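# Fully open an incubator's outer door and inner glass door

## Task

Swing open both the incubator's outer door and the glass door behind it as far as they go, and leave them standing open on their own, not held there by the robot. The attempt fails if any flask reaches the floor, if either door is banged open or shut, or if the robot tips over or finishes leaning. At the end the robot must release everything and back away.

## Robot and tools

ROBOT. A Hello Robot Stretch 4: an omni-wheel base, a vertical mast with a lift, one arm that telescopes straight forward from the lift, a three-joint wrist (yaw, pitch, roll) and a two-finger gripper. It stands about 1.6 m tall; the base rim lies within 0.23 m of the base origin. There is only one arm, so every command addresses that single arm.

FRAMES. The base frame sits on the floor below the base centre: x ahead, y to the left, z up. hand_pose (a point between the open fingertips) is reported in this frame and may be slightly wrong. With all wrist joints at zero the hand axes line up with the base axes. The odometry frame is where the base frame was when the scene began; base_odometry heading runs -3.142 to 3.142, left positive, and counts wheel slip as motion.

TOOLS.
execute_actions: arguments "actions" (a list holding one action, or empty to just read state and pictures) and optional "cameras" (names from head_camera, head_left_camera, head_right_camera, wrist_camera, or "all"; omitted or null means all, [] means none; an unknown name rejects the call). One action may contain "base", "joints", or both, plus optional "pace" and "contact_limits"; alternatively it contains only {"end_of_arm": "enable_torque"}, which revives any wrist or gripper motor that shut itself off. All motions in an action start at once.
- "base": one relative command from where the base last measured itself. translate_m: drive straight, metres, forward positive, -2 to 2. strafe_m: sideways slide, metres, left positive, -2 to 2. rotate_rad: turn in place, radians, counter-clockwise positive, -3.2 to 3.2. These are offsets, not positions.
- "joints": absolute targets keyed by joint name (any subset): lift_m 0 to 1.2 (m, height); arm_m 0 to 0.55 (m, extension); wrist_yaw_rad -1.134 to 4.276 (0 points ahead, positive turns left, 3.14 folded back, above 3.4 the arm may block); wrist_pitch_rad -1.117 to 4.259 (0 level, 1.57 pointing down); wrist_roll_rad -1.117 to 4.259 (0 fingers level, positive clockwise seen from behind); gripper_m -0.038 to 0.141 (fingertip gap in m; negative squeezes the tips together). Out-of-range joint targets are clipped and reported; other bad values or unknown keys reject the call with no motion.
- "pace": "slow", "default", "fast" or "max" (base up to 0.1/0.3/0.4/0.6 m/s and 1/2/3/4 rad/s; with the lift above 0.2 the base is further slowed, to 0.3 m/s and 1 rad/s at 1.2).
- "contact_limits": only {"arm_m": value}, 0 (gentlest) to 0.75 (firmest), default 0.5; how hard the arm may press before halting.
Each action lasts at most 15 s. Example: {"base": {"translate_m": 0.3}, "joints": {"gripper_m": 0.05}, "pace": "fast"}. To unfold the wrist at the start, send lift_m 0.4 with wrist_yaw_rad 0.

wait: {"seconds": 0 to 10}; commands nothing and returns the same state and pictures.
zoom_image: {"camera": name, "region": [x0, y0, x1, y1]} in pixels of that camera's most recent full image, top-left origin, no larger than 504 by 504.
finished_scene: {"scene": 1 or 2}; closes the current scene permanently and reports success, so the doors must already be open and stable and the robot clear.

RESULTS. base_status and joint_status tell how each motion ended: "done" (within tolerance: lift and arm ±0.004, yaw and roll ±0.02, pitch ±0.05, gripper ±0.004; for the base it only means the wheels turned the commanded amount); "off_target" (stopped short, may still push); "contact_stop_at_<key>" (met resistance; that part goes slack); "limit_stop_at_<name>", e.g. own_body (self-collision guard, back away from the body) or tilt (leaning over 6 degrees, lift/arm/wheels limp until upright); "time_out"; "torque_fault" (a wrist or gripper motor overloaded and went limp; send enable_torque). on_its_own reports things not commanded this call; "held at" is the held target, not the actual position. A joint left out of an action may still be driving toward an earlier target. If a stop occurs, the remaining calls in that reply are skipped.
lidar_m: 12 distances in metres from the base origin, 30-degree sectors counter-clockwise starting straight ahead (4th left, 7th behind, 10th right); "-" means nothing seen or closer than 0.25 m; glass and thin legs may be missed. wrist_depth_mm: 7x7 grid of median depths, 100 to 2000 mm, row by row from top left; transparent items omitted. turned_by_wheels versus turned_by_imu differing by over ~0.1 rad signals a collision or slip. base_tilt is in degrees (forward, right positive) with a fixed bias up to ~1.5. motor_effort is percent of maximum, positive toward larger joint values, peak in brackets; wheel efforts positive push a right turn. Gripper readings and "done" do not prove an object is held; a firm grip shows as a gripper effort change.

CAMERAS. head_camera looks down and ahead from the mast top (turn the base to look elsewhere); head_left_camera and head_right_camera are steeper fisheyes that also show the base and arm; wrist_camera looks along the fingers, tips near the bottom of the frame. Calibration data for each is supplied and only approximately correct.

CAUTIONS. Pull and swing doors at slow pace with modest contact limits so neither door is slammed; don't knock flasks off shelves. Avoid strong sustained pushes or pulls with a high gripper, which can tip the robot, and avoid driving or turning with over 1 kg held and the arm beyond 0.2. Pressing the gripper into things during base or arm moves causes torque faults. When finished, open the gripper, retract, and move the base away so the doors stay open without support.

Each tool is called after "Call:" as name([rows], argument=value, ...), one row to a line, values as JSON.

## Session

Call:
execute_actions(actions=[])

Scene clock: 0.00 s.
base_odometry: x=+0.000 y=+0.000 heading=+0.000 (m, m, rad; odometry frame)
turned_by_wheels: +0.000 (rad since the last result)
turned_by_imu: +0.000 (rad since the last result)
base_tilt: forward=-0.4 right=-0.3 (deg)
lidar_m: 1.37 1.36 1.70 2.18 2.20 2.58 1.65 1.66 2.77 1.73 1.74 1.61
base_status: not commanded
joint_positions: lift_m=+0.170 arm_m=-0.003 wrist_yaw_rad=+3.059 wrist_pitch_rad=+0.005 wrist_roll_rad=-0.013 gripper_m=+0.057
joint_status: not commanded
motor_effort: lift_m=+19 arm_m=-1 wrist_yaw_rad=+0 wrist_pitch_rad=-7 wrist_roll_rad=+2 gripper_m=-3 wheel_0=+0 wheel_1=+0 wheel_2=+0 (%)
hand_pose: x=-0.1119 y=+0.1110 z=+0.3468 quat_wxyz=(+0.041, -0.003, -0.007, +0.999) (m; base frame)
wrist_depth_mm: 140 194 - - - - - / 108 143 - - - - - / 111 143 - - - - - / 128 150 - - - - - / 1576 1756 - - - - - / 1464 1499 208 1499 222 1576 1576 / 946 842 946 163 904 976 976
pictures: head_camera, head_left_camera, head_right_camera, wrist_camera
camera_calibration (this result's frames):
wrist_camera: T_world_to_cam=[[0.126676, 0.991277, 0.0363617, -0.116341], [-0.00971651, 0.0378952, -0.999234, 0.397762], [-0.991897, 0.126225, 0.0144322, 0.0993029], [0, 0, 0, 1]] pos_world=[0.117101, 0.0877185, 0.400255]
Images, in order (width x height): head_camera 420x560, head_left_camera 420x672, head_right_camera 420x672, wrist_camera 616x392.

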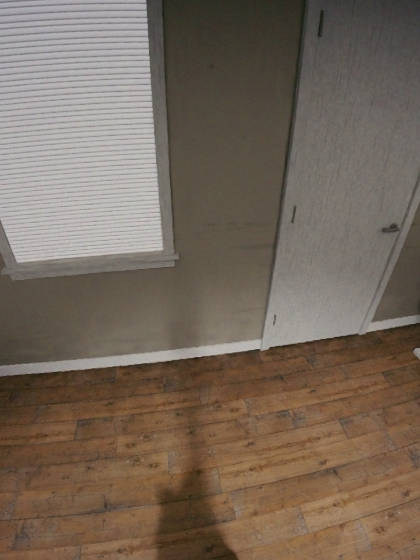

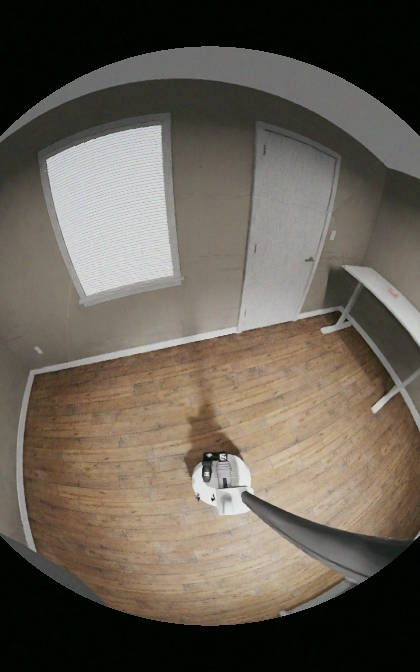

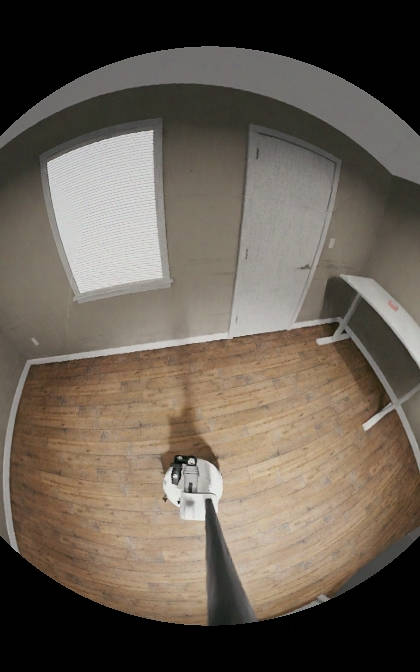

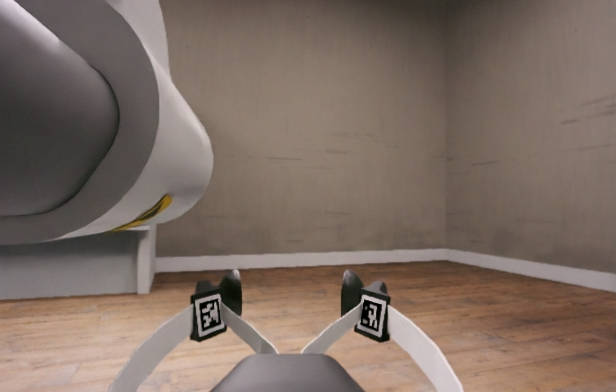

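Call:
execute_actions([
  {"base": {"rotate_rad": -2.88}, "joints": {"lift_m": 0.45, "wrist_yaw_rad": 0, "gripper_m": 0.1}, "pace": "fast"},
], cameras=["head_camera", "wrist_camera", "head_left_camera"])

Scene clock: 2.53 s.
base_odometry: x=+0.000 y=+0.000 heading=-2.880 (m, m, rad; odometry frame)
turned_by_wheels: -2.880 (rad since the last result)
turned_by_imu: -2.915 (rad since the last result)
base_tilt: forward=-0.4 right=-0.3 (deg)
lidar_m: 1.62 1.73 2.63 1.72 1.81 1.45 1.40 1.45 2.11 2.16 2.32 2.38
base_status: done
joint_positions: lift_m=+0.450 arm_m=-0.003 wrist_yaw_rad=+0.000 wrist_pitch_rad=+0.005 wrist_roll_rad=-0.013 gripper_m=+0.100
joint_status: all done
motor_effort: lift_m=+21(24) arm_m=-1(0) wrist_yaw_rad=-2(7) wrist_pitch_rad=-8(7) wrist_roll_rad=+1(1) gripper_m=-2(0) wheel_0=+0(10) wheel_1=+0(11) wheel_2=+0(8) (%)
hand_pose: x=+0.4569 y=-0.0873 z=+0.6266 quat_wxyz=(+1.000, -0.007, +0.002, +0.000) (m; base frame)
wrist_depth_mm: - - - - - - - / - 1464 1464 - - - - / - 1499 1499 - - - - / - 1430 1464 - - - - / - 1464 1430 - - - - / - 1430 1464 - 209 - - / 1537 1464 1537 157 1661 1618 1618
pictures: head_camera, head_left_camera, wrist_camera
camera_calibration (this result's frames):
wrist_camera: T_world_to_cam=[[-0.0436815, -0.998383, 0.0363639, -0.0978359], [0.0128088, -0.0369553, -0.999235, 0.673551], [0.998963, -0.0431823, 0.0144024, -0.239895], [0, 0, 0, 1]] pos_world=[0.226745, -0.0831457, 0.680048]
Images, in order (width x height): head_camera 420x560, head_left_camera 420x672, wrist_camera 616x392.

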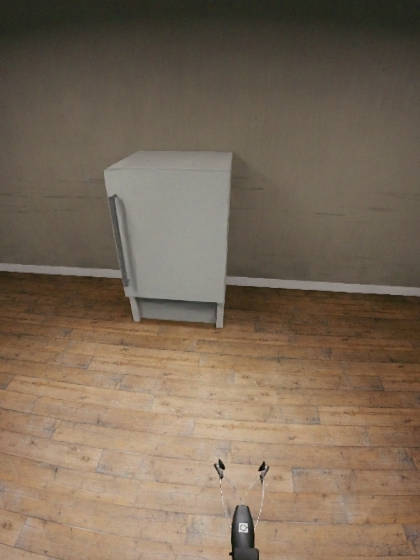

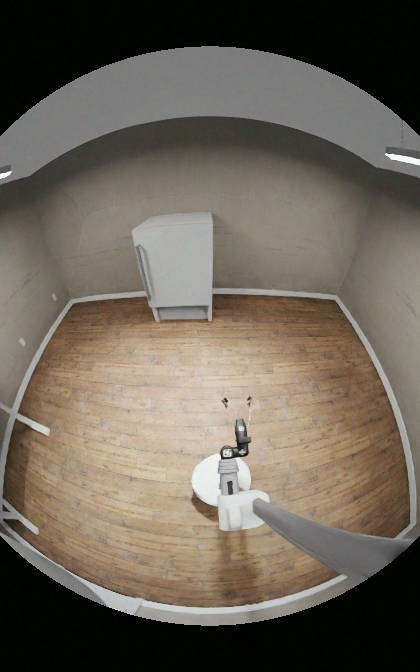

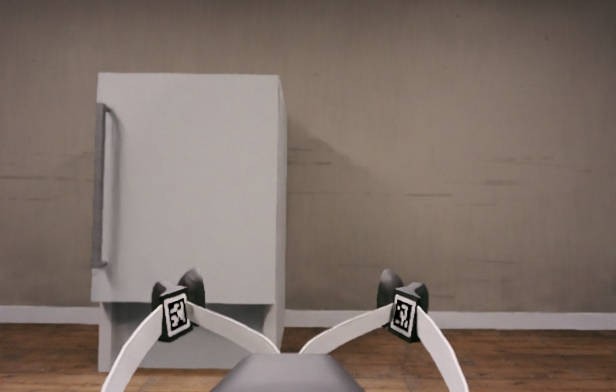

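Call:
execute_actions([
  {"base": {"strafe_m": 0.72}, "pace": "max"},
], cameras=[])

Call:
execute_actions([
  {"base": {"translate_m": 0.84}, "joints": {"arm_m": 0.2}, "pace": "max"},
], cameras=["head_camera", "wrist_camera"])

Scene clock: 5.73 s.
base_odometry: x=+0.186 y=-0.696 heading=-2.880 (m, m, rad; odometry frame)
turned_by_wheels: +0.000 (rad since the last result)
turned_by_imu: -0.003 (rad since the last result)
base_tilt: forward=-0.3 right=-0.3 (deg)
lidar_m: 1.56 2.45 1.04 0.97 1.07 1.40 1.33 1.49 2.02 2.88 3.07 1.73
base_status: done
joint_positions: lift_m=+0.450 arm_m=-0.003 wrist_yaw_rad=+0.000 wrist_pitch_rad=+0.005 wrist_roll_rad=-0.013 gripper_m=+0.100
joint_status: not commanded
motor_effort: lift_m=+20(21) arm_m=-1(0) wrist_yaw_rad=+0(1) wrist_pitch_rad=-7(8) wrist_roll_rad=+1(0) gripper_m=-2(2) wheel_0=+1(11) wheel_1=+1(12) wheel_2=+1(2) (%)
hand_pose: x=+0.4569 y=-0.0874 z=+0.6267 quat_wxyz=(+1.000, -0.007, +0.002, +0.000) (m; base frame)
wrist_depth_mm: - - - - - - - / - - - 1464 1499 - - / - - - 1499 1499 - - / - - - 1464 1499 - - / - - - 1464 1464 - - / - - - 1576 209 - - / 1576 1464 1576 157 1618 1661 1618
pictures: none
No camera images: the call's "cameras" was empty. Leave "cameras" out to get every camera's image.

Scene clock: 8.90 s.
base_odometry: x=-0.625 y=-0.913 heading=-2.880 (m, m, rad; odometry frame)
turned_by_wheels: +0.000 (rad since the last result)
turned_by_imu: -0.002 (rad since the last result)
base_tilt: forward=-0.1 right=-0.3 (deg)
lidar_m: 0.76 1.57 1.86 1.80 1.13 1.47 2.19 2.34 3.02 2.92 2.09 0.86
base_status: done
joint_positions: lift_m=+0.450 arm_m=+0.199 wrist_yaw_rad=+0.000 wrist_pitch_rad=+0.005 wrist_roll_rad=-0.013 gripper_m=+0.100
joint_status: all done
motor_effort: lift_m=+20(20) arm_m=+6(5) wrist_yaw_rad=+0(2) wrist_pitch_rad=-7(8) wrist_roll_rad=+1(2) gripper_m=-2(2) wheel_0=-2(4) wheel_1=-1(5) wheel_2=+1(14) (%)
hand_pose: x=+0.6584 y=-0.0874 z=+0.6267 quat_wxyz=(+1.000, -0.007, +0.002, +0.000) (m; base frame)
wrist_depth_mm: 1098 1098 1118 427 427 427 427 / 1118 1098 1118 421 424 427 427 / 1098 1118 1098 421 424 424 427 / 1098 1078 1098 421 421 421 424 / 1098 1098 1098 418 421 421 421 / 1078 1098 415 418 210 421 421 / 1078 1078 1078 157 415 418 415
pictures: head_camera, wrist_camera
camera_calibration (this result's frames):
wrist_camera: T_world_to_cam=[[-0.0439584, -0.998371, 0.0363606, -0.0889336], [0.0128745, -0.0369589, -0.999234, 0.671056], [0.99895, -0.0434566, 0.0144782, -0.441232], [0, 0, 0, 1]] pos_world=[0.42822, -0.0831617, 0.680164]
Images, in order (width x height): head_camera 420x560, wrist_camera 616x392.

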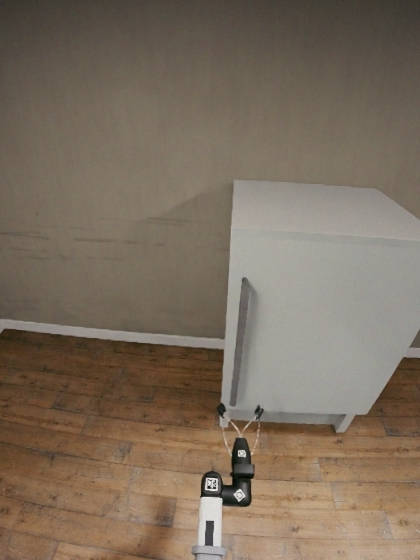

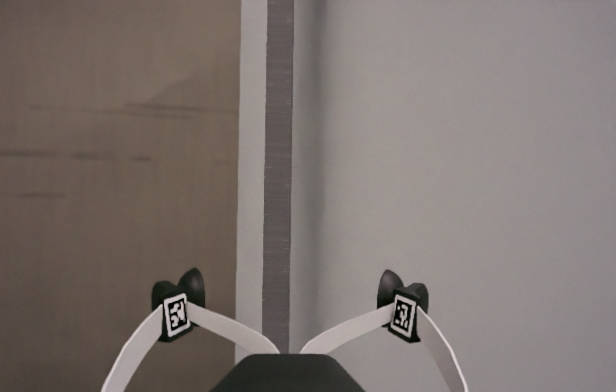

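Call:
execute_actions([
  {"base": {"strafe_m": 0.013}, "joints": {"arm_m": 0.347, "gripper_m": 0.08}, "contact_limits": {"arm_m": 0.2}},
], cameras=["wrist_camera"])

Scene clock: 10.67 s.
base_odometry: x=-0.622 y=-0.926 heading=-2.880 (m, m, rad; odometry frame)
turned_by_wheels: +0.000 (rad since the last result)
turned_by_imu: +0.000 (rad since the last result)
base_tilt: forward=-0.4 right=-0.4 (deg)
lidar_m: 0.75 1.59 1.84 1.78 1.12 1.46 2.19 2.35 3.06 2.93 2.11 0.87
base_status: done
joint_positions: lift_m=+0.450 arm_m=+0.346 wrist_yaw_rad=+0.000 wrist_pitch_rad=+0.005 wrist_roll_rad=-0.013 gripper_m=+0.080
joint_status: all done
motor_effort: lift_m=+20(20) arm_m=+6(5) wrist_yaw_rad=+1(1) wrist_pitch_rad=-7(8) wrist_roll_rad=+2(0) gripper_m=-3(7) wheel_0=+0(8) wheel_1=+0(4) wheel_2=+0(0) (%)
contact_limits: arm_m 0.2
hand_pose: x=+0.8053 y=-0.0874 z=+0.6267 quat_wxyz=(+1.000, -0.007, +0.002, +0.000) (m; base frame)
wrist_depth_mm: 960 960 946 206 278 279 278 / 946 946 946 205 276 277 278 / 946 946 946 204 274 276 276 / 946 946 946 203 273 274 274 / 946 960 931 202 272 273 274 / 931 931 206 201 220 271 272 / 931 931 946 158 270 270 272
pictures: wrist_camera
camera_calibration (this result's frames):
wrist_camera: T_world_to_cam=[[-0.0440127, -0.998369, 0.0363603, -0.0824458], [0.012882, -0.0369597, -0.999234, 0.66916], [0.998948, -0.0435106, 0.0144877, -0.58803], [0, 0, 0, 1]] pos_world=[0.575162, -0.0831649, 0.680164]
Images, in order (width x height): wrist_camera 616x392.

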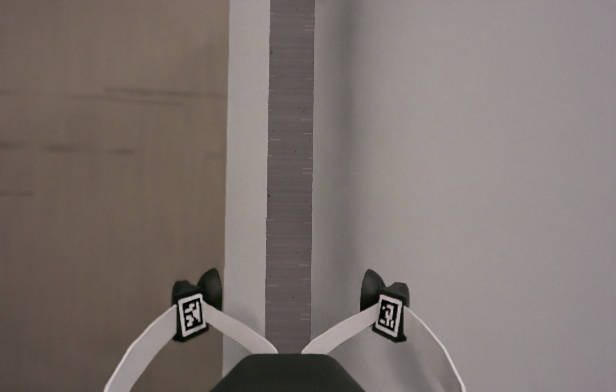

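Call:
execute_actions([
  {"joints": {"gripper_m": -0.038}},
], cameras=["wrist_camera"])

Scene clock: 12.60 s.
base_odometry: x=-0.622 y=-0.926 heading=-2.880 (m, m, rad; odometry frame)
turned_by_wheels: +0.000 (rad since the last result)
turned_by_imu: +0.000 (rad since the last result)
base_tilt: forward=-0.2 right=-0.4 (deg)
lidar_m: 0.76 1.58 1.85 1.79 1.12 1.47 2.20 2.34 3.06 2.92 2.09 0.85
base_status: not commanded
joint_positions: lift_m=+0.450 arm_m=+0.348 wrist_yaw_rad=+0.009 wrist_pitch_rad=+0.006 wrist_roll_rad=-0.013 gripper_m=-0.037
joint_status: all done
on_its_own: wrist_yaw_rad is at rest, and its effort (-26) is outside its rest range (-13 to +13)
motor_effort: lift_m=+20(20) arm_m=-3(6) wrist_yaw_rad=-26(26) wrist_pitch_rad=-10(9) wrist_roll_rad=+2(1) gripper_m=-35(36) wheel_0=-3(3) wheel_1=-1(1) wheel_2=+9(9) (%)
hand_pose: x=+0.8078 y=-0.0848 z=+0.6265 quat_wxyz=(+1.000, -0.007, +0.003, +0.005) (m; base frame)
wrist_depth_mm: 960 976 960 201 272 272 272 / 946 960 946 271 271 271 270 / 946 946 946 270 270 271 272 / 946 946 946 268 270 270 270 / 946 946 946 267 267 267 267 / 946 946 200 197 266 266 266 / 946 154 917 196 265 265 265
pictures: wrist_camera
camera_calibration (this result's frames):
wrist_camera: T_world_to_cam=[[-0.0349166, -0.998727, 0.0363953, -0.0871089], [0.0124203, -0.0368484, -0.999244, 0.669384], [0.999313, -0.0344381, 0.0136911, -0.589433], [0, 0, 0, 1]] pos_world=[0.577672, -0.0826313, 0.680118]
Images, in order (width x height): wrist_camera 616x392.

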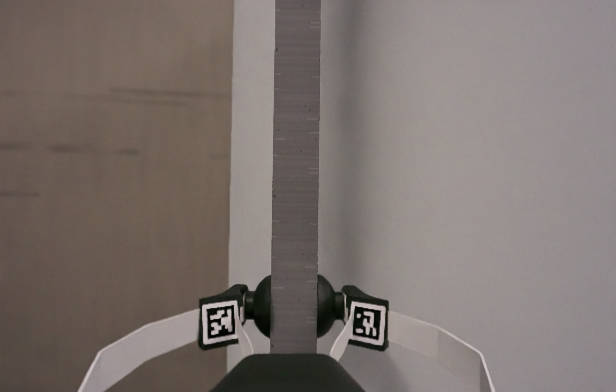

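Call:
execute_actions([
  {"joints": {"arm_m": 0.31}, "pace": "slow"},
], cameras=["wrist_camera"])

Scene clock: 14.23 s.
base_odometry: x=-0.622 y=-0.926 heading=-2.880 (m, m, rad; odometry frame)
turned_by_wheels: -0.001 (rad since the last result)
turned_by_imu: -0.001 (rad since the last result)
base_tilt: forward=-0.2 right=-0.3 (deg)
lidar_m: 0.72 1.56 1.86 1.77 1.11 1.44 2.20 2.32 3.05 2.94 2.07 0.83
base_status: not commanded
joint_positions: lift_m=+0.450 arm_m=+0.311 wrist_yaw_rad=-0.002 wrist_pitch_rad=+0.005 wrist_roll_rad=-0.013 gripper_m=-0.037
joint_status: all done
motor_effort: lift_m=+20(20) arm_m=-7(20) wrist_yaw_rad=+6(29) wrist_pitch_rad=-7(10) wrist_roll_rad=+1(1) gripper_m=-26(35) wheel_0=-2(4) wheel_1=+0(2) wheel_2=+0(11) (%)
hand_pose: x=+0.7704 y=-0.0881 z=+0.6268 quat_wxyz=(+1.000, -0.007, +0.002, -0.001) (m; base frame)
wrist_depth_mm: 991 1008 1008 199 276 281 287 / 976 991 991 199 274 281 285 / 991 991 991 266 273 278 283 / 976 991 976 265 272 277 283 / 976 991 976 264 272 277 282 / 976 976 190 196 268 274 281 / 976 976 262 194 268 273 279
pictures: wrist_camera
camera_calibration (this result's frames):
wrist_camera: T_world_to_cam=[[-0.046342, -0.998264, 0.0363534, -0.0828469], [0.0129486, -0.0369898, -0.999232, 0.669574], [0.998842, -0.0458357, 0.0146403, -0.553385], [0, 0, 0, 1]] pos_world=[0.540234, -0.0833004, 0.680173]
Images, in order (width x height): wrist_camera 616x392.

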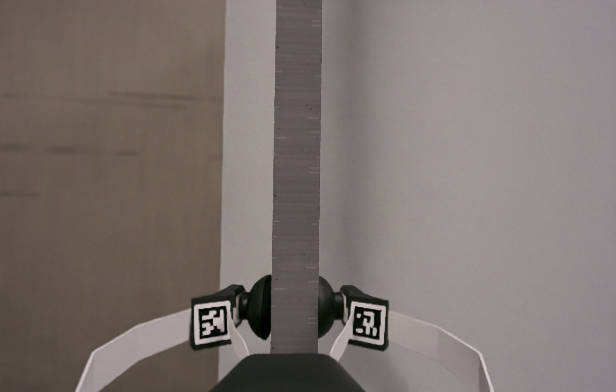

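Call:
execute_actions([
  {"base": {"strafe_m": -0.033}, "joints": {"arm_m": 0.20}},
], cameras=[])

Call:
execute_actions([
  {"base": {"strafe_m": -0.056}, "joints": {"arm_m": 0.08}},
], cameras=["wrist_camera", "head_camera"])

Scene clock: 16.07 s.
base_odometry: x=-0.630 y=-0.894 heading=-2.880 (m, m, rad; odometry frame)
turned_by_wheels: +0.000 (rad since the last result)
turned_by_imu: +0.001 (rad since the last result)
base_tilt: forward=-0.4 right=-0.4 (deg)
lidar_m: 0.62 1.59 1.88 1.81 1.12 1.52 2.20 2.35 3.01 2.91 2.08 0.73
base_status: done
joint_positions: lift_m=+0.450 arm_m=+0.201 wrist_yaw_rad=+0.001 wrist_pitch_rad=+0.005 wrist_roll_rad=-0.013 gripper_m=-0.037
joint_status: all done
motor_effort: lift_m=+20(20) arm_m=-6(5) wrist_yaw_rad=-2(26) wrist_pitch_rad=-8(8) wrist_roll_rad=+2(1) gripper_m=-23(27) wheel_0=+3(10) wheel_1=+3(7) wheel_2=+0(4) (%)
hand_pose: x=+0.6605 y=-0.0873 z=+0.6267 quat_wxyz=(+1.000, -0.007, +0.002, +0.000) (m; base frame)
wrist_depth_mm: 1098 1118 257 198 286 306 327 / 1098 1098 257 196 285 304 324 / 1118 1118 256 196 285 304 324 / 1098 1118 255 195 283 303 322 / 1098 1078 254 198 283 300 322 / 1098 1098 196 192 273 300 319 / 1078 1078 249 188 277 298 319
pictures: none
No camera images: the call's "cameras" was empty. Leave "cameras" out to get every camera's image.

Scene clock: 17.43 s.
base_odometry: x=-0.645 y=-0.840 heading=-2.879 (m, m, rad; odometry frame)
turned_by_wheels: +0.000 (rad since the last result)
turned_by_imu: +0.000 (rad since the last result)
base_tilt: forward=-0.2 right=-0.2 (deg)
lidar_m: 0.48 1.57 1.93 1.88 1.19 1.62 2.20 2.33 2.94 2.84 2.07 0.58
base_status: done
joint_positions: lift_m=+0.450 arm_m=+0.081 wrist_yaw_rad=+0.000 wrist_pitch_rad=+0.006 wrist_roll_rad=-0.013 gripper_m=-0.037
joint_status: all done
motor_effort: lift_m=+20(20) arm_m=-6(8) wrist_yaw_rad=+1(32) wrist_pitch_rad=-11(11) wrist_roll_rad=+2(1) gripper_m=-23(25) wheel_0=+0(10) wheel_1=+2(5) wheel_2=+1(5) (%)
hand_pose: x=+0.5404 y=-0.0875 z=+0.6264 quat_wxyz=(+1.000, -0.007, +0.003, +0.000) (m; base frame)
wrist_depth_mm: 1229 1229 243 192 304 351 407 / 1205 1205 243 192 303 351 404 / 1205 1205 241 190 301 349 404 / 1205 1229 241 190 301 347 399 / 1205 1205 239 190 301 345 399 / 1205 1205 191 189 283 345 397 / 1205 1229 229 181 293 345 394
pictures: head_camera, wrist_camera
camera_calibration (this result's frames):
wrist_camera: T_world_to_cam=[[-0.0444669, -0.998347, 0.0364165, -0.0940231], [0.0115857, -0.0369655, -0.999249, 0.672908], [0.998944, -0.0440117, 0.0132103, -0.322662], [0, 0, 0, 1]] pos_world=[0.310344, -0.0831941, 0.68009]
Images, in order (width x height): head_camera 420x560, wrist_camera 616x392.

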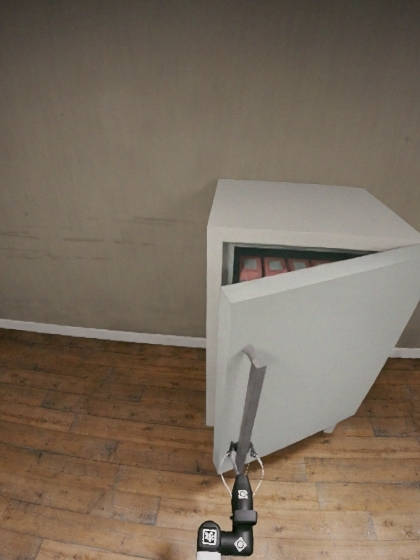

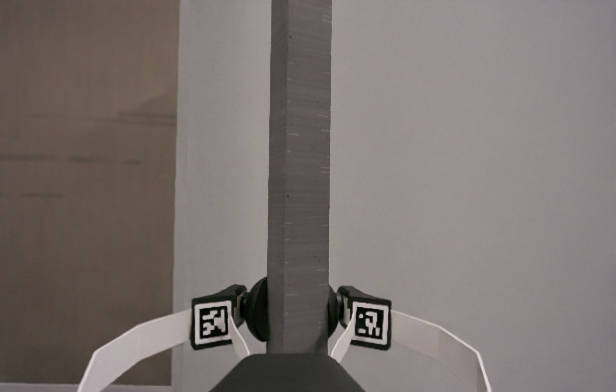

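Call:
execute_actions([
  {"joints": {"gripper_m": 0.07}},
], cameras=[])

Call:
execute_actions([
  {"joints": {"arm_m": 0.0}},
], cameras=["wrist_camera"])

Call:
execute_actions([
  {"base": {"strafe_m": 0.36}, "joints": {"wrist_yaw_rad": -1.13, "gripper_m": 0.0}, "pace": "fast"},
], cameras=["head_camera", "head_right_camera"])

Scene clock: 20.13 s.
base_odometry: x=-0.645 y=-0.840 heading=-2.879 (m, m, rad; odometry frame)
turned_by_wheels: +0.000 (rad since the last result)
turned_by_imu: +0.000 (rad since the last result)
base_tilt: forward=-0.3 right=-0.2 (deg)
lidar_m: 0.51 1.60 1.94 1.85 1.16 1.60 2.20 2.35 2.93 2.84 2.09 0.64
base_status: not commanded
joint_positions: lift_m=+0.450 arm_m=+0.081 wrist_yaw_rad=+0.000 wrist_pitch_rad=+0.005 wrist_roll_rad=-0.013 gripper_m=+0.070
joint_status: all done
motor_effort: lift_m=+20(20) arm_m=-5(6) wrist_yaw_rad=-2(15) wrist_pitch_rad=-9(11) wrist_roll_rad=+2(1) gripper_m=-2(22) wheel_0=+1(1) wheel_1=+2(2) wheel_2=+0(0) (%)
hand_pose: x=+0.5404 y=-0.0873 z=+0.6266 quat_wxyz=(+1.000, -0.007, +0.003, +0.000) (m; base frame)
wrist_depth_mm: 1229 1229 264 294 329 377 427 / 1205 1205 264 293 329 373 421 / 1229 1229 260 293 327 373 427 / 1229 1229 259 291 327 370 424 / 1205 1182 259 290 324 368 418 / 1182 1229 207 211 215 366 415 / 1182 1205 254 160 314 366 415
pictures: none
No camera images: the call's "cameras" was empty. Leave "cameras" out to get every camera's image.

Scene clock: 21.30 s.
base_odometry: x=-0.645 y=-0.840 heading=-2.879 (m, m, rad; odometry frame)
turned_by_wheels: +0.000 (rad since the last result)
turned_by_imu: +0.000 (rad since the last result)
base_tilt: forward=-0.2 right=-0.4 (deg)
lidar_m: 0.50 1.55 1.92 1.86 1.16 1.60 2.20 2.36 2.94 2.85 2.08 0.63
base_status: not commanded
joint_positions: lift_m=+0.450 arm_m=+0.001 wrist_yaw_rad=+0.000 wrist_pitch_rad=+0.005 wrist_roll_rad=-0.013 gripper_m=+0.070
joint_status: all done
motor_effort: lift_m=+20(20) arm_m=-6(8) wrist_yaw_rad=+0(2) wrist_pitch_rad=-8(8) wrist_roll_rad=+0(1) gripper_m=-2(4) wheel_0=+1(1) wheel_1=+2(2) wheel_2=+1(1) (%)
hand_pose: x=+0.4605 y=-0.0874 z=+0.6267 quat_wxyz=(+1.000, -0.007, +0.003, +0.000) (m; base frame)
wrist_depth_mm: 1336 1308 355 377 424 484 554 / 1308 1308 353 375 421 480 549 / 1308 1308 349 375 418 477 544 / 1308 1308 347 373 418 473 544 / 1308 1308 347 373 415 469 539 / 1308 1281 206 290 215 473 539 / 1281 1281 336 160 404 473 539
pictures: wrist_camera
camera_calibration (this result's frames):
wrist_camera: T_world_to_cam=[[-0.044081, -0.998366, 0.0363697, -0.0976169], [0.0126622, -0.0369605, -0.999237, 0.673642], [0.998948, -0.0435868, 0.0142707, -0.243424], [0, 0, 0, 1]] pos_world=[0.230335, -0.0831693, 0.680152]
Images, in order (width x height): wrist_camera 616x392.

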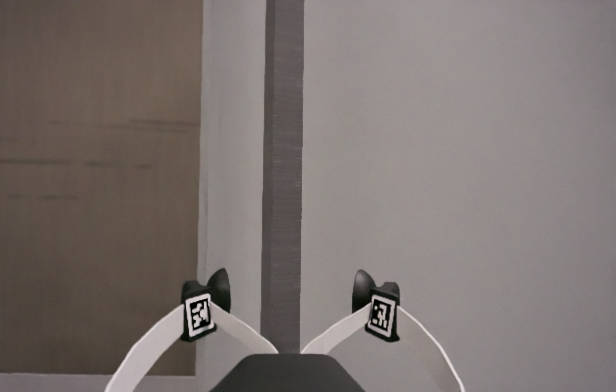

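Scene clock: 23.43 s.
base_odometry: x=-0.551 y=-1.187 heading=-2.879 (m, m, rad; odometry frame)
turned_by_wheels: +0.000 (rad since the last result)
turned_by_imu: -0.001 (rad since the last result)
base_tilt: forward=-0.2 right=-0.3 (deg)
lidar_m: 1.21 1.59 1.54 1.52 0.88 1.04 2.20 2.33 3.26 3.20 0.98 0.66
base_status: done
joint_positions: lift_m=+0.450 arm_m=+0.001 wrist_yaw_rad=-1.127 wrist_pitch_rad=+0.005 wrist_roll_rad=-0.013 gripper_m=+0.000
joint_status: all done
joint sent to its limit — the command would take wrist_yaw_rad past its lower limit, so that joint was sent only as far as its limit.
motor_effort: lift_m=+20(20) arm_m=-6(6) wrist_yaw_rad=-1(4) wrist_pitch_rad=-8(8) wrist_roll_rad=+1(1) gripper_m=-6(7) wheel_0=+1(10) wheel_1=+0(13) wheel_2=+0(1) (%)
hand_pose: x=+0.2169 y=-0.2981 z=+0.6267 quat_wxyz=(+0.845, -0.004, +0.006, -0.534) (m; base frame)
wrist_depth_mm: 449 539 - - - - - / 445 539 1160 - - - - / 442 549 - - - - - / 439 549 - - - - - / 439 554 - - - - - / 436 521 191 204 - - - / 433 466 1160 184 798 1708 1661
pictures: head_camera, head_right_camera
Images, in order (width x height): head_camera 420x560, head_right_camera 420x672.

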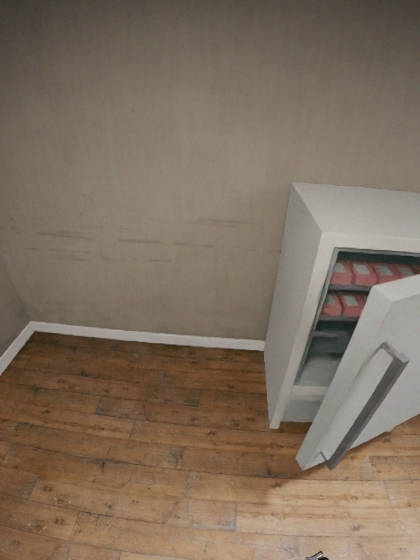

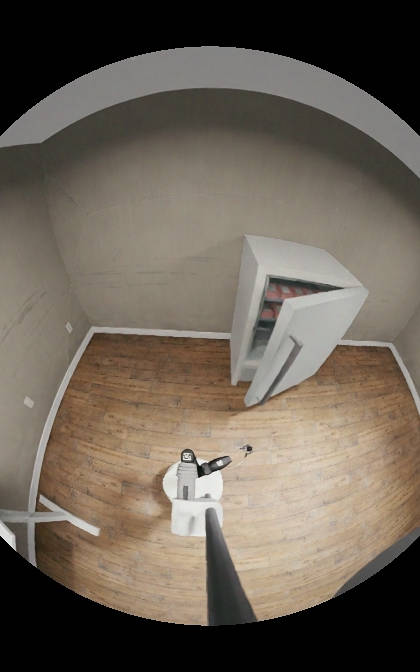

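Call:
execute_actions([
  {"joints": {"arm_m": 0.53}, "contact_limits": {"arm_m": 0.15}, "pace": "fast"},
], cameras=["head_camera", "wrist_camera"])

Scene clock: 25.77 s.
base_odometry: x=-0.551 y=-1.187 heading=-2.879 (m, m, rad; odometry frame)
turned_by_wheels: +0.000 (rad since the last result)
turned_by_imu: +0.000 (rad since the last result)
base_tilt: forward=-0.2 right=-0.3 (deg)
lidar_m: 1.24 1.59 1.58 1.50 0.85 1.06 2.20 2.34 3.25 3.20 0.99 0.63
base_status: not commanded
joint_positions: lift_m=+0.450 arm_m=+0.529 wrist_yaw_rad=-1.127 wrist_pitch_rad=+0.005 wrist_roll_rad=-0.013 gripper_m=+0.000
joint_status: all done
motor_effort: lift_m=+20(20) arm_m=+6(3) wrist_yaw_rad=+0(1) wrist_pitch_rad=-8(8) wrist_roll_rad=+2(2) gripper_m=-6(6) wheel_0=+1(1) wheel_1=+0(0) wheel_2=+0(0) (%)
contact_limits: arm_m 0.15
hand_pose: x=+0.7449 y=-0.2981 z=+0.6267 quat_wxyz=(+0.845, -0.004, +0.006, -0.534) (m; base frame)
wrist_depth_mm: 364 330 597 904 569 263 233 / 362 329 759 917 564 262 232 / 355 324 627 946 564 260 230 / 351 324 1025 946 554 259 229 / 351 320 788 917 544 257 229 / 347 322 191 204 466 255 228 / 343 309 609 185 264 253 227
pictures: head_camera, wrist_camera
camera_calibration (this result's frames):
wrist_camera: T_world_to_cam=[[-0.920426, -0.389221, 0.0363684, 0.538946], [-0.027908, -0.027371, -0.999236, 0.69535], [0.389919, -0.920738, 0.0143306, -0.344537], [0, 0, 0, 1]] pos_world=[0.649808, -0.0884266, 0.680155]
Images, in order (width x height): head_camera 420x560, wrist_camera 616x392.

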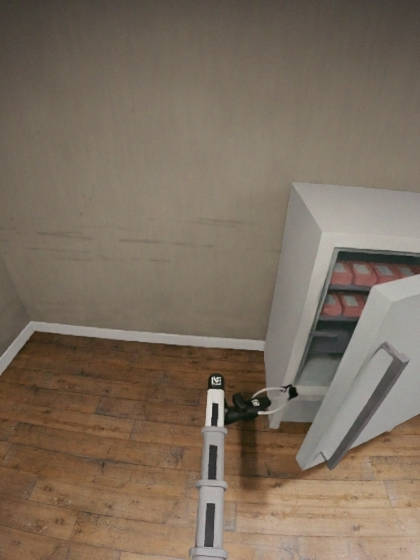

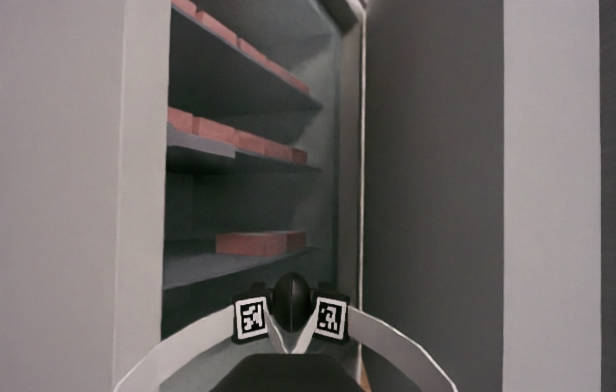

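Call:
execute_actions([
  {"base": {"strafe_m": -0.15}},
], cameras=[])

Call:
execute_actions([
  {"base": {"strafe_m": -0.12}, "joints": {"arm_m": 0.38}, "pace": "slow"},
], cameras=["head_camera", "head_right_camera"])

Scene clock: 27.87 s.
base_odometry: x=-0.590 y=-1.042 heading=-2.879 (m, m, rad; odometry frame)
turned_by_wheels: +0.000 (rad since the last result)
turned_by_imu: +0.000 (rad since the last result)
base_tilt: forward=-0.1 right=-0.3 (deg)
lidar_m: 0.91 1.59 1.72 1.67 1.01 1.30 2.20 2.36 3.15 3.05 1.09 0.58
base_status: done
joint_positions: lift_m=+0.450 arm_m=+0.529 wrist_yaw_rad=-1.127 wrist_pitch_rad=+0.005 wrist_roll_rad=-0.013 gripper_m=+0.000
joint_status: not commanded
motor_effort: lift_m=+20(20) arm_m=+6(6) wrist_yaw_rad=-1(1) wrist_pitch_rad=-8(8) wrist_roll_rad=+2(3) gripper_m=-5(6) wheel_0=-1(8) wheel_1=+1(7) wheel_2=+0(0) (%)
hand_pose: x=+0.7449 y=-0.2981 z=+0.6267 quat_wxyz=(+0.845, -0.004, +0.006, -0.534) (m; base frame)
wrist_depth_mm: 530 521 603 798 303 139 - / 340 647 759 798 300 138 - / 512 508 621 788 296 138 - / 715 904 878 798 293 137 - / 676 759 640 788 289 136 - / 389 854 192 204 246 135 - / 661 621 609 184 179 134 -
pictures: none
No camera images: the call's "cameras" was empty. Leave "cameras" out to get every camera's image.

Scene clock: 30.63 s.
base_odometry: x=-0.621 y=-0.927 heading=-2.879 (m, m, rad; odometry frame)
turned_by_wheels: +0.000 (rad since the last result)
turned_by_imu: +0.000 (rad since the last result)
base_tilt: forward=-0.2 right=-0.3 (deg)
lidar_m: 0.89 1.59 1.84 1.78 1.10 1.43 2.18 2.32 3.05 2.94 2.07 0.43
base_status: done
joint_positions: lift_m=+0.450 arm_m=+0.381 wrist_yaw_rad=-1.126 wrist_pitch_rad=+0.005 wrist_roll_rad=-0.013 gripper_m=+0.000
joint_status: all done
motor_effort: lift_m=+20(20) arm_m=-7(12) wrist_yaw_rad=-2(11) wrist_pitch_rad=-8(8) wrist_roll_rad=+1(1) gripper_m=-6(7) wheel_0=+1(16) wheel_1=-1(8) wheel_2=+0(4) (%)
hand_pose: x=+0.5972 y=-0.2980 z=+0.6267 quat_wxyz=(+0.846, -0.004, +0.006, -0.534) (m; base frame)
wrist_depth_mm: 521 661 750 334 156 110 - / 707 768 750 327 155 110 - / 517 647 741 320 154 109 - / 854 820 741 315 153 108 - / 591 634 723 307 151 111 - / 831 798 191 204 150 110 - / 654 627 661 184 146 109 -
pictures: head_camera, head_right_camera
Images, in order (width x height): head_camera 420x560, head_right_camera 420x672.

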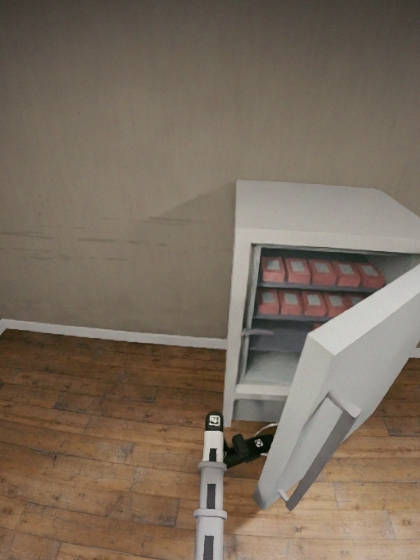

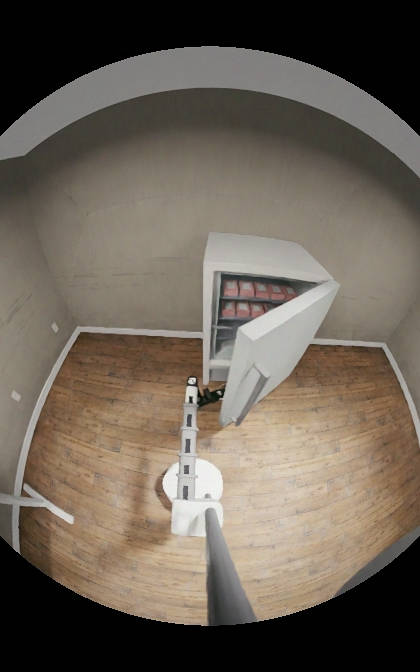

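Call:
execute_actions([
  {"base": {"strafe_m": -0.32}, "joints": {"arm_m": 0.22}, "pace": "slow"},
], cameras=["head_right_camera"])

Scene clock: 35.27 s.
base_odometry: x=-0.704 y=-0.618 heading=-2.879 (m, m, rad; odometry frame)
turned_by_wheels: +0.000 (rad since the last result)
turned_by_imu: +0.001 (rad since the last result)
base_tilt: forward=-0.2 right=-0.4 (deg)
lidar_m: 0.87 0.92 2.18 1.96 1.41 1.94 2.23 2.32 2.71 2.62 0.27 0.37
base_status: done
joint_positions: lift_m=+0.450 arm_m=+0.221 wrist_yaw_rad=-1.126 wrist_pitch_rad=+0.005 wrist_roll_rad=-0.013 gripper_m=+0.000
joint_status: all done
motor_effort: lift_m=+20(20) arm_m=-6(5) wrist_yaw_rad=-2(8) wrist_pitch_rad=-7(8) wrist_roll_rad=+1(1) gripper_m=-6(7) wheel_0=+3(9) wheel_1=+1(5) wheel_2=+0(3) (%)
hand_pose: x=+0.4371 y=-0.2981 z=+0.6267 quat_wxyz=(+0.846, -0.004, +0.006, -0.534) (m; base frame)
wrist_depth_mm: 508 382 301 249 212 185 168 / 508 379 298 246 211 183 168 / 500 375 297 246 210 183 167 / 496 370 294 244 208 182 167 / 500 368 291 242 208 181 166 / 492 364 192 204 202 180 165 / 488 355 277 184 180 179 164
pictures: head_right_camera
Images, in order (width x height): head_right_camera 420x672.

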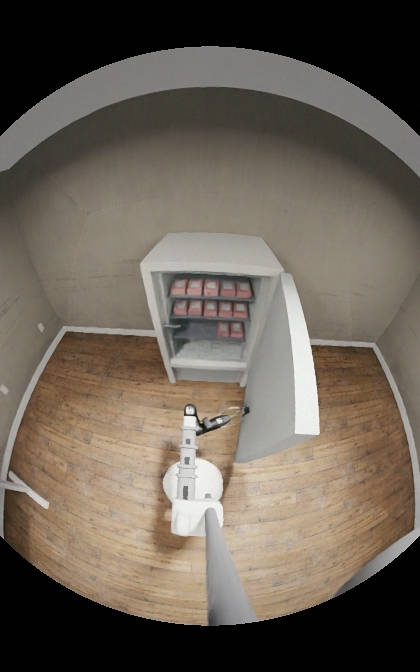

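Call:
execute_actions([
  {"base": {"strafe_m": -0.18}, "pace": "slow"},
], cameras=["head_right_camera"])

Scene clock: 38.43 s.
base_odometry: x=-0.751 y=-0.444 heading=-2.879 (m, m, rad; odometry frame)
turned_by_wheels: +0.000 (rad since the last result)
turned_by_imu: +0.001 (rad since the last result)
base_tilt: forward=-0.3 right=-0.3 (deg)
lidar_m: 0.87 0.94 2.18 1.96 1.58 2.25 2.22 2.35 2.52 2.45 0.36 0.46
base_status: done
joint_positions: lift_m=+0.450 arm_m=+0.221 wrist_yaw_rad=-1.127 wrist_pitch_rad=+0.005 wrist_roll_rad=-0.013 gripper_m=+0.000
joint_status: not commanded
motor_effort: lift_m=+20(20) arm_m=-6(6) wrist_yaw_rad=+1(1) wrist_pitch_rad=-8(8) wrist_roll_rad=+1(1) gripper_m=-6(5) wheel_0=+2(6) wheel_1=+1(5) wheel_2=+0(1) (%)
hand_pose: x=+0.4369 y=-0.2981 z=+0.6267 quat_wxyz=(+0.845, -0.004, +0.006, -0.534) (m; base frame)
wrist_depth_mm: 287 271 256 243 232 220 213 / 286 270 255 241 230 219 211 / 285 266 254 239 229 218 211 / 283 266 252 238 228 217 209 / 281 265 250 238 226 216 208 / 279 264 192 204 224 214 207 / 278 262 244 185 193 213 206
pictures: head_right_camera
Images, in order (width x height): head_right_camera 420x672.

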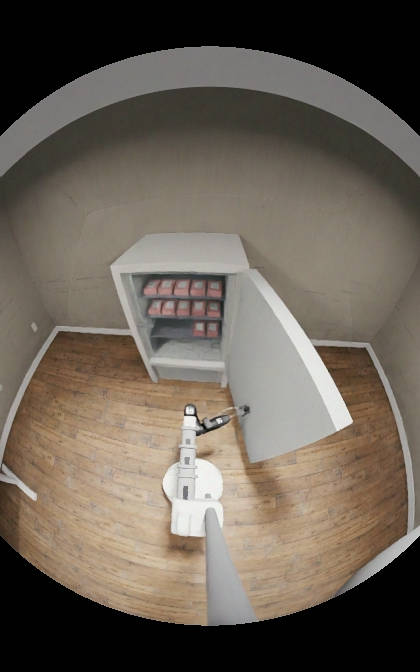

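Call:
execute_actions([
  {"base": {"strafe_m": -0.055}, "pace": "slow"},
], cameras=[])

Scene clock: 40.40 s.
base_odometry: x=-0.765 y=-0.391 heading=-2.879 (m, m, rad; odometry frame)
turned_by_wheels: +0.000 (rad since the last result)
turned_by_imu: +0.001 (rad since the last result)
base_tilt: forward=-0.2 right=-0.4 (deg)
lidar_m: 0.78 0.92 2.19 1.96 1.61 2.28 2.25 2.37 2.45 2.39 0.40 0.45
base_status: done
joint_positions: lift_m=+0.450 arm_m=+0.221 wrist_yaw_rad=-1.127 wrist_pitch_rad=+0.005 wrist_roll_rad=-0.013 gripper_m=+0.000
joint_status: not commanded
motor_effort: lift_m=+20(20) arm_m=-6(6) wrist_yaw_rad=+0(6) wrist_pitch_rad=-7(8) wrist_roll_rad=+1(1) gripper_m=-5(7) wheel_0=+5(14) wheel_1=-1(8) wheel_2=+1(1) (%)
hand_pose: x=+0.4368 y=-0.2981 z=+0.6267 quat_wxyz=(+0.845, -0.004, +0.006, -0.534) (m; base frame)
wrist_depth_mm: 258 255 248 241 237 231 227 / 257 252 246 241 235 230 226 / 257 251 245 239 234 229 226 / 256 250 243 238 233 229 224 / 253 249 242 236 232 227 224 / 253 247 192 203 229 226 222 / 252 246 239 181 197 224 222
pictures: none
No camera images: the call's "cameras" was empty. Leave "cameras" out to get every camera's image.

Call:
execute_actions([
  {"base": {"strafe_m": -0.012}, "pace": "slow"},
], cameras=[])

Scene clock: 41.53 s.
base_odometry: x=-0.768 y=-0.380 heading=-2.876 (m, m, rad; odometry frame)
turned_by_wheels: +0.003 (rad since the last result)
turned_by_imu: +0.003 (rad since the last result)
base_tilt: forward=-0.3 right=-0.4 (deg)
lidar_m: 0.76 0.92 2.19 1.93 1.62 2.30 2.22 2.36 2.45 2.38 0.38 0.46
base_status: done
joint_positions: lift_m=+0.450 arm_m=+0.220 wrist_yaw_rad=-1.129 wrist_pitch_rad=+0.003 wrist_roll_rad=-0.013 gripper_m=+0.000
joint_status: not commanded
motor_effort: lift_m=+20(20) arm_m=+0(6) wrist_yaw_rad=+5(6) wrist_pitch_rad=-2(8) wrist_roll_rad=+0(1) gripper_m=-1(5) wheel_0=+29(27) wheel_1=+1(5) wheel_2=+4(5) (%)
hand_pose: x=+0.4353 y=-0.2982 z=+0.6273 quat_wxyz=(+0.845, -0.005, +0.005, -0.535) (m; base frame)
wrist_depth_mm: 256 249 243 236 230 225 220 / 255 248 241 236 230 224 220 / 253 247 241 236 229 224 220 / 252 247 240 233 228 222 219 / 251 244 238 232 227 222 218 / 249 242 189 202 224 220 216 / 248 240 236 150 223 219 216
pictures: none
No camera images: the call's "cameras" was empty. Leave "cameras" out to get every camera's image.

Call:
execute_actions([
  {"base": {"strafe_m": 0.49}, "joints": {"wrist_yaw_rad": 0.0, "wrist_roll_rad": 1.57, "gripper_m": 0.07, "lift_m": 0.575}, "pace": "fast"},
], cameras=[])

Call:
execute_actions([
  {"joints": {"arm_m": 0.41}, "contact_limits": {"arm_m": 0.15}},
], cameras=["head_camera", "wrist_camera"])

Scene clock: 44.50 s.
base_odometry: x=-0.639 y=-0.853 heading=-2.876 (m, m, rad; odometry frame)
turned_by_wheels: +0.000 (rad since the last result)
turned_by_imu: -0.002 (rad since the last result)
base_tilt: forward=-0.3 right=-0.4 (deg)
lidar_m: 0.88 1.60 1.90 1.77 1.17 1.61 2.20 2.35 2.95 0.87 0.85 0.91
base_status: done
joint_positions: lift_m=+0.575 arm_m=+0.220 wrist_yaw_rad=+0.000 wrist_pitch_rad=+0.005 wrist_roll_rad=+1.569 gripper_m=+0.070
joint_status: all done
motor_effort: lift_m=+22(24) arm_m=+2(2) wrist_yaw_rad=+1(89) wrist_pitch_rad=-8(19) wrist_roll_rad=+3(7) gripper_m=-3(6) wheel_0=+0(23) wheel_1=+0(14) wheel_2=+0(5) (%)
hand_pose: x=+0.6790 y=-0.0875 z=+0.7516 quat_wxyz=(+0.708, +0.707, +0.002, -0.002) (m; base frame)
wrist_depth_mm: 535 668 798 904 603 683 525 / 535 668 798 960 788 691 530 / 539 676 798 960 798 691 525 / 535 676 788 960 788 683 525 / 508 559 615 564 597 609 525 / 462 469 207 473 215 473 480 / 1042 1060 1098 159 1078 1098 976
pictures: none
No camera images: the call's "cameras" was empty. Leave "cameras" out to get every camera's image.

Scene clock: 46.17 s.
base_odometry: x=-0.639 y=-0.853 heading=-2.876 (m, m, rad; odometry frame)
turned_by_wheels: +0.000 (rad since the last result)
turned_by_imu: +0.000 (rad since the last result)
base_tilt: forward=-0.2 right=-0.3 (deg)
lidar_m: 0.90 1.60 1.94 1.78 1.18 1.59 2.18 2.35 2.94 0.86 0.86 0.92
base_status: not commanded
joint_positions: lift_m=+0.575 arm_m=+0.409 wrist_yaw_rad=+0.000 wrist_pitch_rad=+0.005 wrist_roll_rad=+1.570 gripper_m=+0.070
joint_status: all done
motor_effort: lift_m=+22(22) arm_m=+6(8) wrist_yaw_rad=-1(0) wrist_pitch_rad=-7(8) wrist_roll_rad=+2(3) gripper_m=-3(4) wheel_0=+0(1) wheel_1=+0(1) wheel_2=-1(1) (%)
contact_limits: arm_m 0.15
hand_pose: x=+0.8683 y=-0.0874 z=+0.7516 quat_wxyz=(+0.708, +0.707, +0.002, -0.002) (m; base frame)
wrist_depth_mm: 484 418 609 778 530 609 492 / 488 421 615 768 591 609 492 / 484 421 609 778 597 609 492 / 488 421 699 759 591 609 492 / 484 424 517 445 525 525 469 / 312 315 207 320 216 327 330 / 293 266 294 159 277 296 294
pictures: head_camera, wrist_camera
camera_calibration (this result's frames):
wrist_camera: T_world_to_cam=[[-0.0490487, -0.0240366, -0.998507, 0.783113], [0.0174912, 0.999536, -0.0249206, 0.14741], [0.998643, -0.0186875, -0.0486055, -0.602918], [0, 0, 0, 1]] pos_world=[0.637933, -0.139785, 0.756313]
Images, in order (width x height): head_camera 420x560, wrist_camera 616x392.

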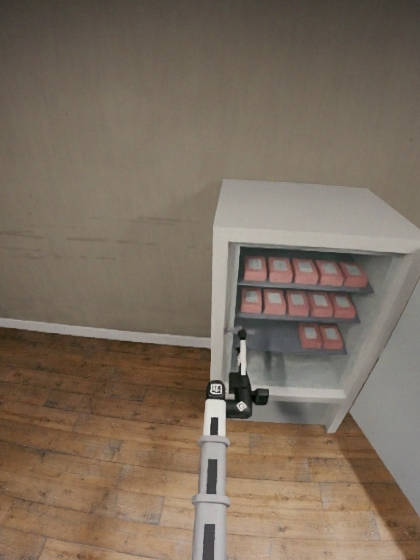

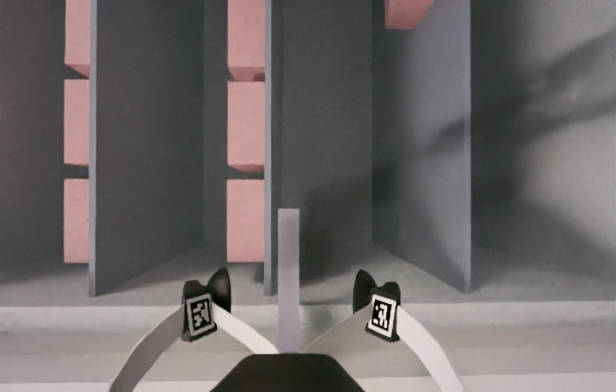

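Call:
execute_actions([
  {"base": {"strafe_m": 0.014}, "joints": {"arm_m": 0.468, "gripper_m": 0.06}, "contact_limits": {"arm_m": 0.15}},
], cameras=["wrist_camera"])

Scene clock: 47.53 s.
base_odometry: x=-0.636 y=-0.866 heading=-2.876 (m, m, rad; odometry frame)
turned_by_wheels: +0.000 (rad since the last result)
turned_by_imu: +0.000 (rad since the last result)
base_tilt: forward=-0.3 right=-0.4 (deg)
lidar_m: 0.88 1.58 1.90 1.76 1.18 1.56 2.19 2.33 2.97 0.87 0.87 0.92
base_status: done
joint_positions: lift_m=+0.575 arm_m=+0.467 wrist_yaw_rad=+0.000 wrist_pitch_rad=+0.005 wrist_roll_rad=+1.570 gripper_m=+0.060
joint_status: all done
motor_effort: lift_m=+22(22) arm_m=+6(5) wrist_yaw_rad=+0(1) wrist_pitch_rad=-7(7) wrist_roll_rad=+3(2) gripper_m=-3(6) wheel_0=-1(7) wheel_1=+0(6) wheel_2=+0(0) (%)
contact_limits: arm_m 0.15
hand_pose: x=+0.9263 y=-0.0874 z=+0.7516 quat_wxyz=(+0.708, +0.707, +0.002, -0.002) (m; base frame)
wrist_depth_mm: 319 424 347 715 597 368 492 / 312 421 320 715 603 370 492 / 320 424 399 715 597 370 492 / 312 418 320 715 597 370 496 / 322 389 373 370 477 370 449 / 256 258 207 262 217 268 271 / 254 228 258 161 243 259 258
pictures: wrist_camera
camera_calibration (this result's frames):
wrist_camera: T_world_to_cam=[[-0.0490514, -0.0240361, -0.998507, 0.78596], [0.017499, 0.999536, -0.0249205, 0.14639], [0.998643, -0.0186952, -0.048608, -0.66085], [0, 0, 0, 1]] pos_world=[0.695944, -0.139786, 0.756312]
Images, in order (width x height): wrist_camera 616x392.

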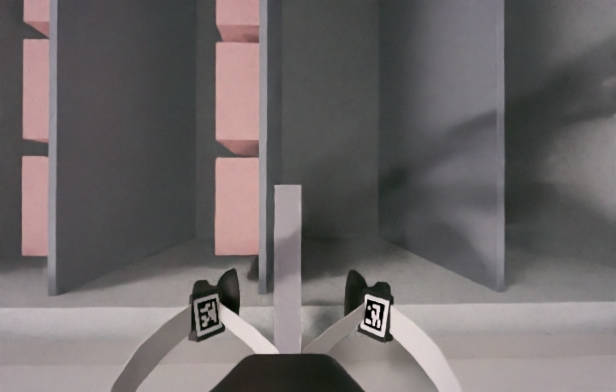

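Call:
execute_actions([
  {"joints": {"arm_m": 0.476, "lift_m": 0.577}, "contact_limits": {"arm_m": 0.15}},
], cameras=[])

Call:
execute_actions([
  {"joints": {"gripper_m": -0.01}},
], cameras=["wrist_camera"])

Call:
execute_actions([
  {"joints": {"wrist_roll_rad": 1.3}},
], cameras=["wrist_camera"])

Scene clock: 48.43 s.
base_odometry: x=-0.636 y=-0.866 heading=-2.876 (m, m, rad; odometry frame)
turned_by_wheels: +0.000 (rad since the last result)
turned_by_imu: +0.000 (rad since the last result)
base_tilt: forward=-0.4 right=-0.3 (deg)
lidar_m: 0.89 1.56 1.89 1.78 1.17 1.59 2.19 2.36 2.98 0.87 0.87 0.90
base_status: not commanded
joint_positions: lift_m=+0.577 arm_m=+0.475 wrist_yaw_rad=-0.001 wrist_pitch_rad=+0.004 wrist_roll_rad=+1.570 gripper_m=+0.060
joint_status: all done
motor_effort: lift_m=+22(22) arm_m=+8(5) wrist_yaw_rad=+3(3) wrist_pitch_rad=-6(7) wrist_roll_rad=+3(3) gripper_m=-2(4) wheel_0=-1(1) wheel_1=+1(1) wheel_2=-1(1) (%)
contact_limits: arm_m 0.15
hand_pose: x=+0.9338 y=-0.0878 z=+0.7537 quat_wxyz=(+0.708, +0.707, +0.001, -0.002) (m; base frame)
wrist_depth_mm: 304 413 349 707 603 349 492 / 304 418 314 707 609 347 496 / 315 418 399 715 609 347 492 / 304 415 312 699 603 347 496 / 304 384 373 373 484 347 452 / 254 256 208 256 216 262 264 / 248 241 251 160 243 258 258
pictures: none
No camera images: the call's "cameras" was empty. Leave "cameras" out to get every camera's image.

Scene clock: 49.90 s.
base_odometry: x=-0.636 y=-0.866 heading=-2.876 (m, m, rad; odometry frame)
turned_by_wheels: +0.000 (rad since the last result)
turned_by_imu: +0.000 (rad since the last result)
base_tilt: forward=-0.3 right=-0.3 (deg)
lidar_m: 0.89 1.58 1.90 1.76 1.18 1.56 2.20 2.35 2.97 0.88 0.87 0.91
base_status: not commanded
joint_positions: lift_m=+0.577 arm_m=+0.476 wrist_yaw_rad=+0.003 wrist_pitch_rad=+0.004 wrist_roll_rad=+1.570 gripper_m=-0.009
joint_status: all done
motor_effort: lift_m=+22(22) arm_m=+2(8) wrist_yaw_rad=-7(8) wrist_pitch_rad=-6(7) wrist_roll_rad=+3(3) gripper_m=-21(21) wheel_0=-3(3) wheel_1=+0(1) wheel_2=+2(2) (%)
hand_pose: x=+0.9353 y=-0.0867 z=+0.7537 quat_wxyz=(+0.708, +0.707, +0.002, -0.001) (m; base frame)
wrist_depth_mm: 303 413 327 707 603 349 496 / 303 413 310 699 615 351 500 / 301 418 603 707 609 349 500 / 303 415 309 699 609 351 496 / 303 384 368 368 488 347 452 / 253 254 189 208 257 258 262 / 246 226 242 211 228 257 258
pictures: wrist_camera
camera_calibration (this result's frames):
wrist_camera: T_world_to_cam=[[-0.0485429, -0.0241574, -0.998529, 0.788075], [0.0150231, 0.999577, -0.0249131, 0.147882], [0.998708, -0.0162104, -0.0481594, -0.6699], [0, 0, 0, 1]] pos_world=[0.705068, -0.139641, 0.758338]
Images, in order (width x height): wrist_camera 616x392.

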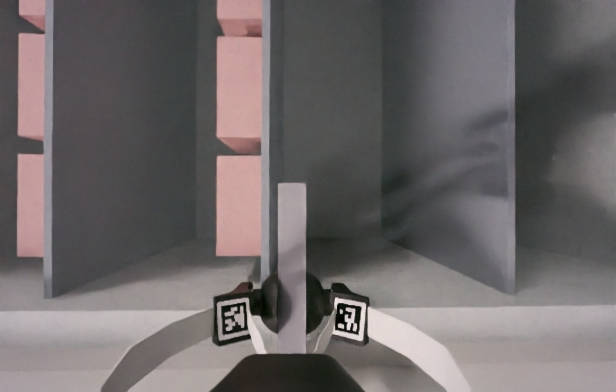

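Scene clock: 50.60 s.
base_odometry: x=-0.636 y=-0.866 heading=-2.876 (m, m, rad; odometry frame)
turned_by_wheels: +0.000 (rad since the last result)
turned_by_imu: +0.000 (rad since the last result)
base_tilt: forward=-0.3 right=-0.3 (deg)
lidar_m: 0.88 1.57 1.90 1.79 1.18 1.60 2.18 2.32 2.97 0.87 0.87 0.93
base_status: not commanded
joint_positions: lift_m=+0.577 arm_m=+0.476 wrist_yaw_rad=+0.002 wrist_pitch_rad=+0.005 wrist_roll_rad=+1.303 gripper_m=-0.009
joint_status: all done
motor_effort: lift_m=+22(22) arm_m=+2(2) wrist_yaw_rad=-5(7) wrist_pitch_rad=-7(8) wrist_roll_rad=-6(11) gripper_m=-20(21) wheel_0=-3(3) wheel_1=+0(0) wheel_2=+2(2) (%)
hand_pose: x=+0.9352 y=-0.0870 z=+0.7536 quat_wxyz=(+0.795, +0.606, +0.002, -0.001) (m; base frame)
wrist_depth_mm: 430 306 525 315 715 436 334 / 436 327 603 312 715 445 334 / 424 355 640 512 715 404 496 / 306 389 580 310 707 375 496 / 248 287 345 413 574 343 500 / 243 249 190 211 340 334 473 / 198 200 224 211 255 258 301
pictures: wrist_camera
camera_calibration (this result's frames):
wrist_camera: T_world_to_cam=[[-0.0484082, -0.286206, -0.956944, 0.73368], [0.0148257, 0.957756, -0.287199, 0.342375], [0.998718, -0.0280902, -0.04212, -0.675416], [0, 0, 0, 1]] pos_world=[0.70499, -0.1369, 0.771972]
Images, in order (width x height): wrist_camera 616x392.

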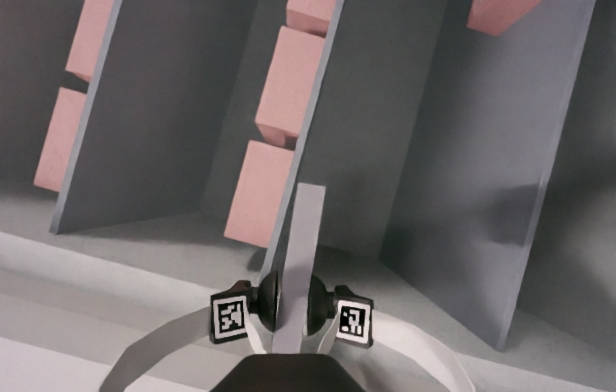

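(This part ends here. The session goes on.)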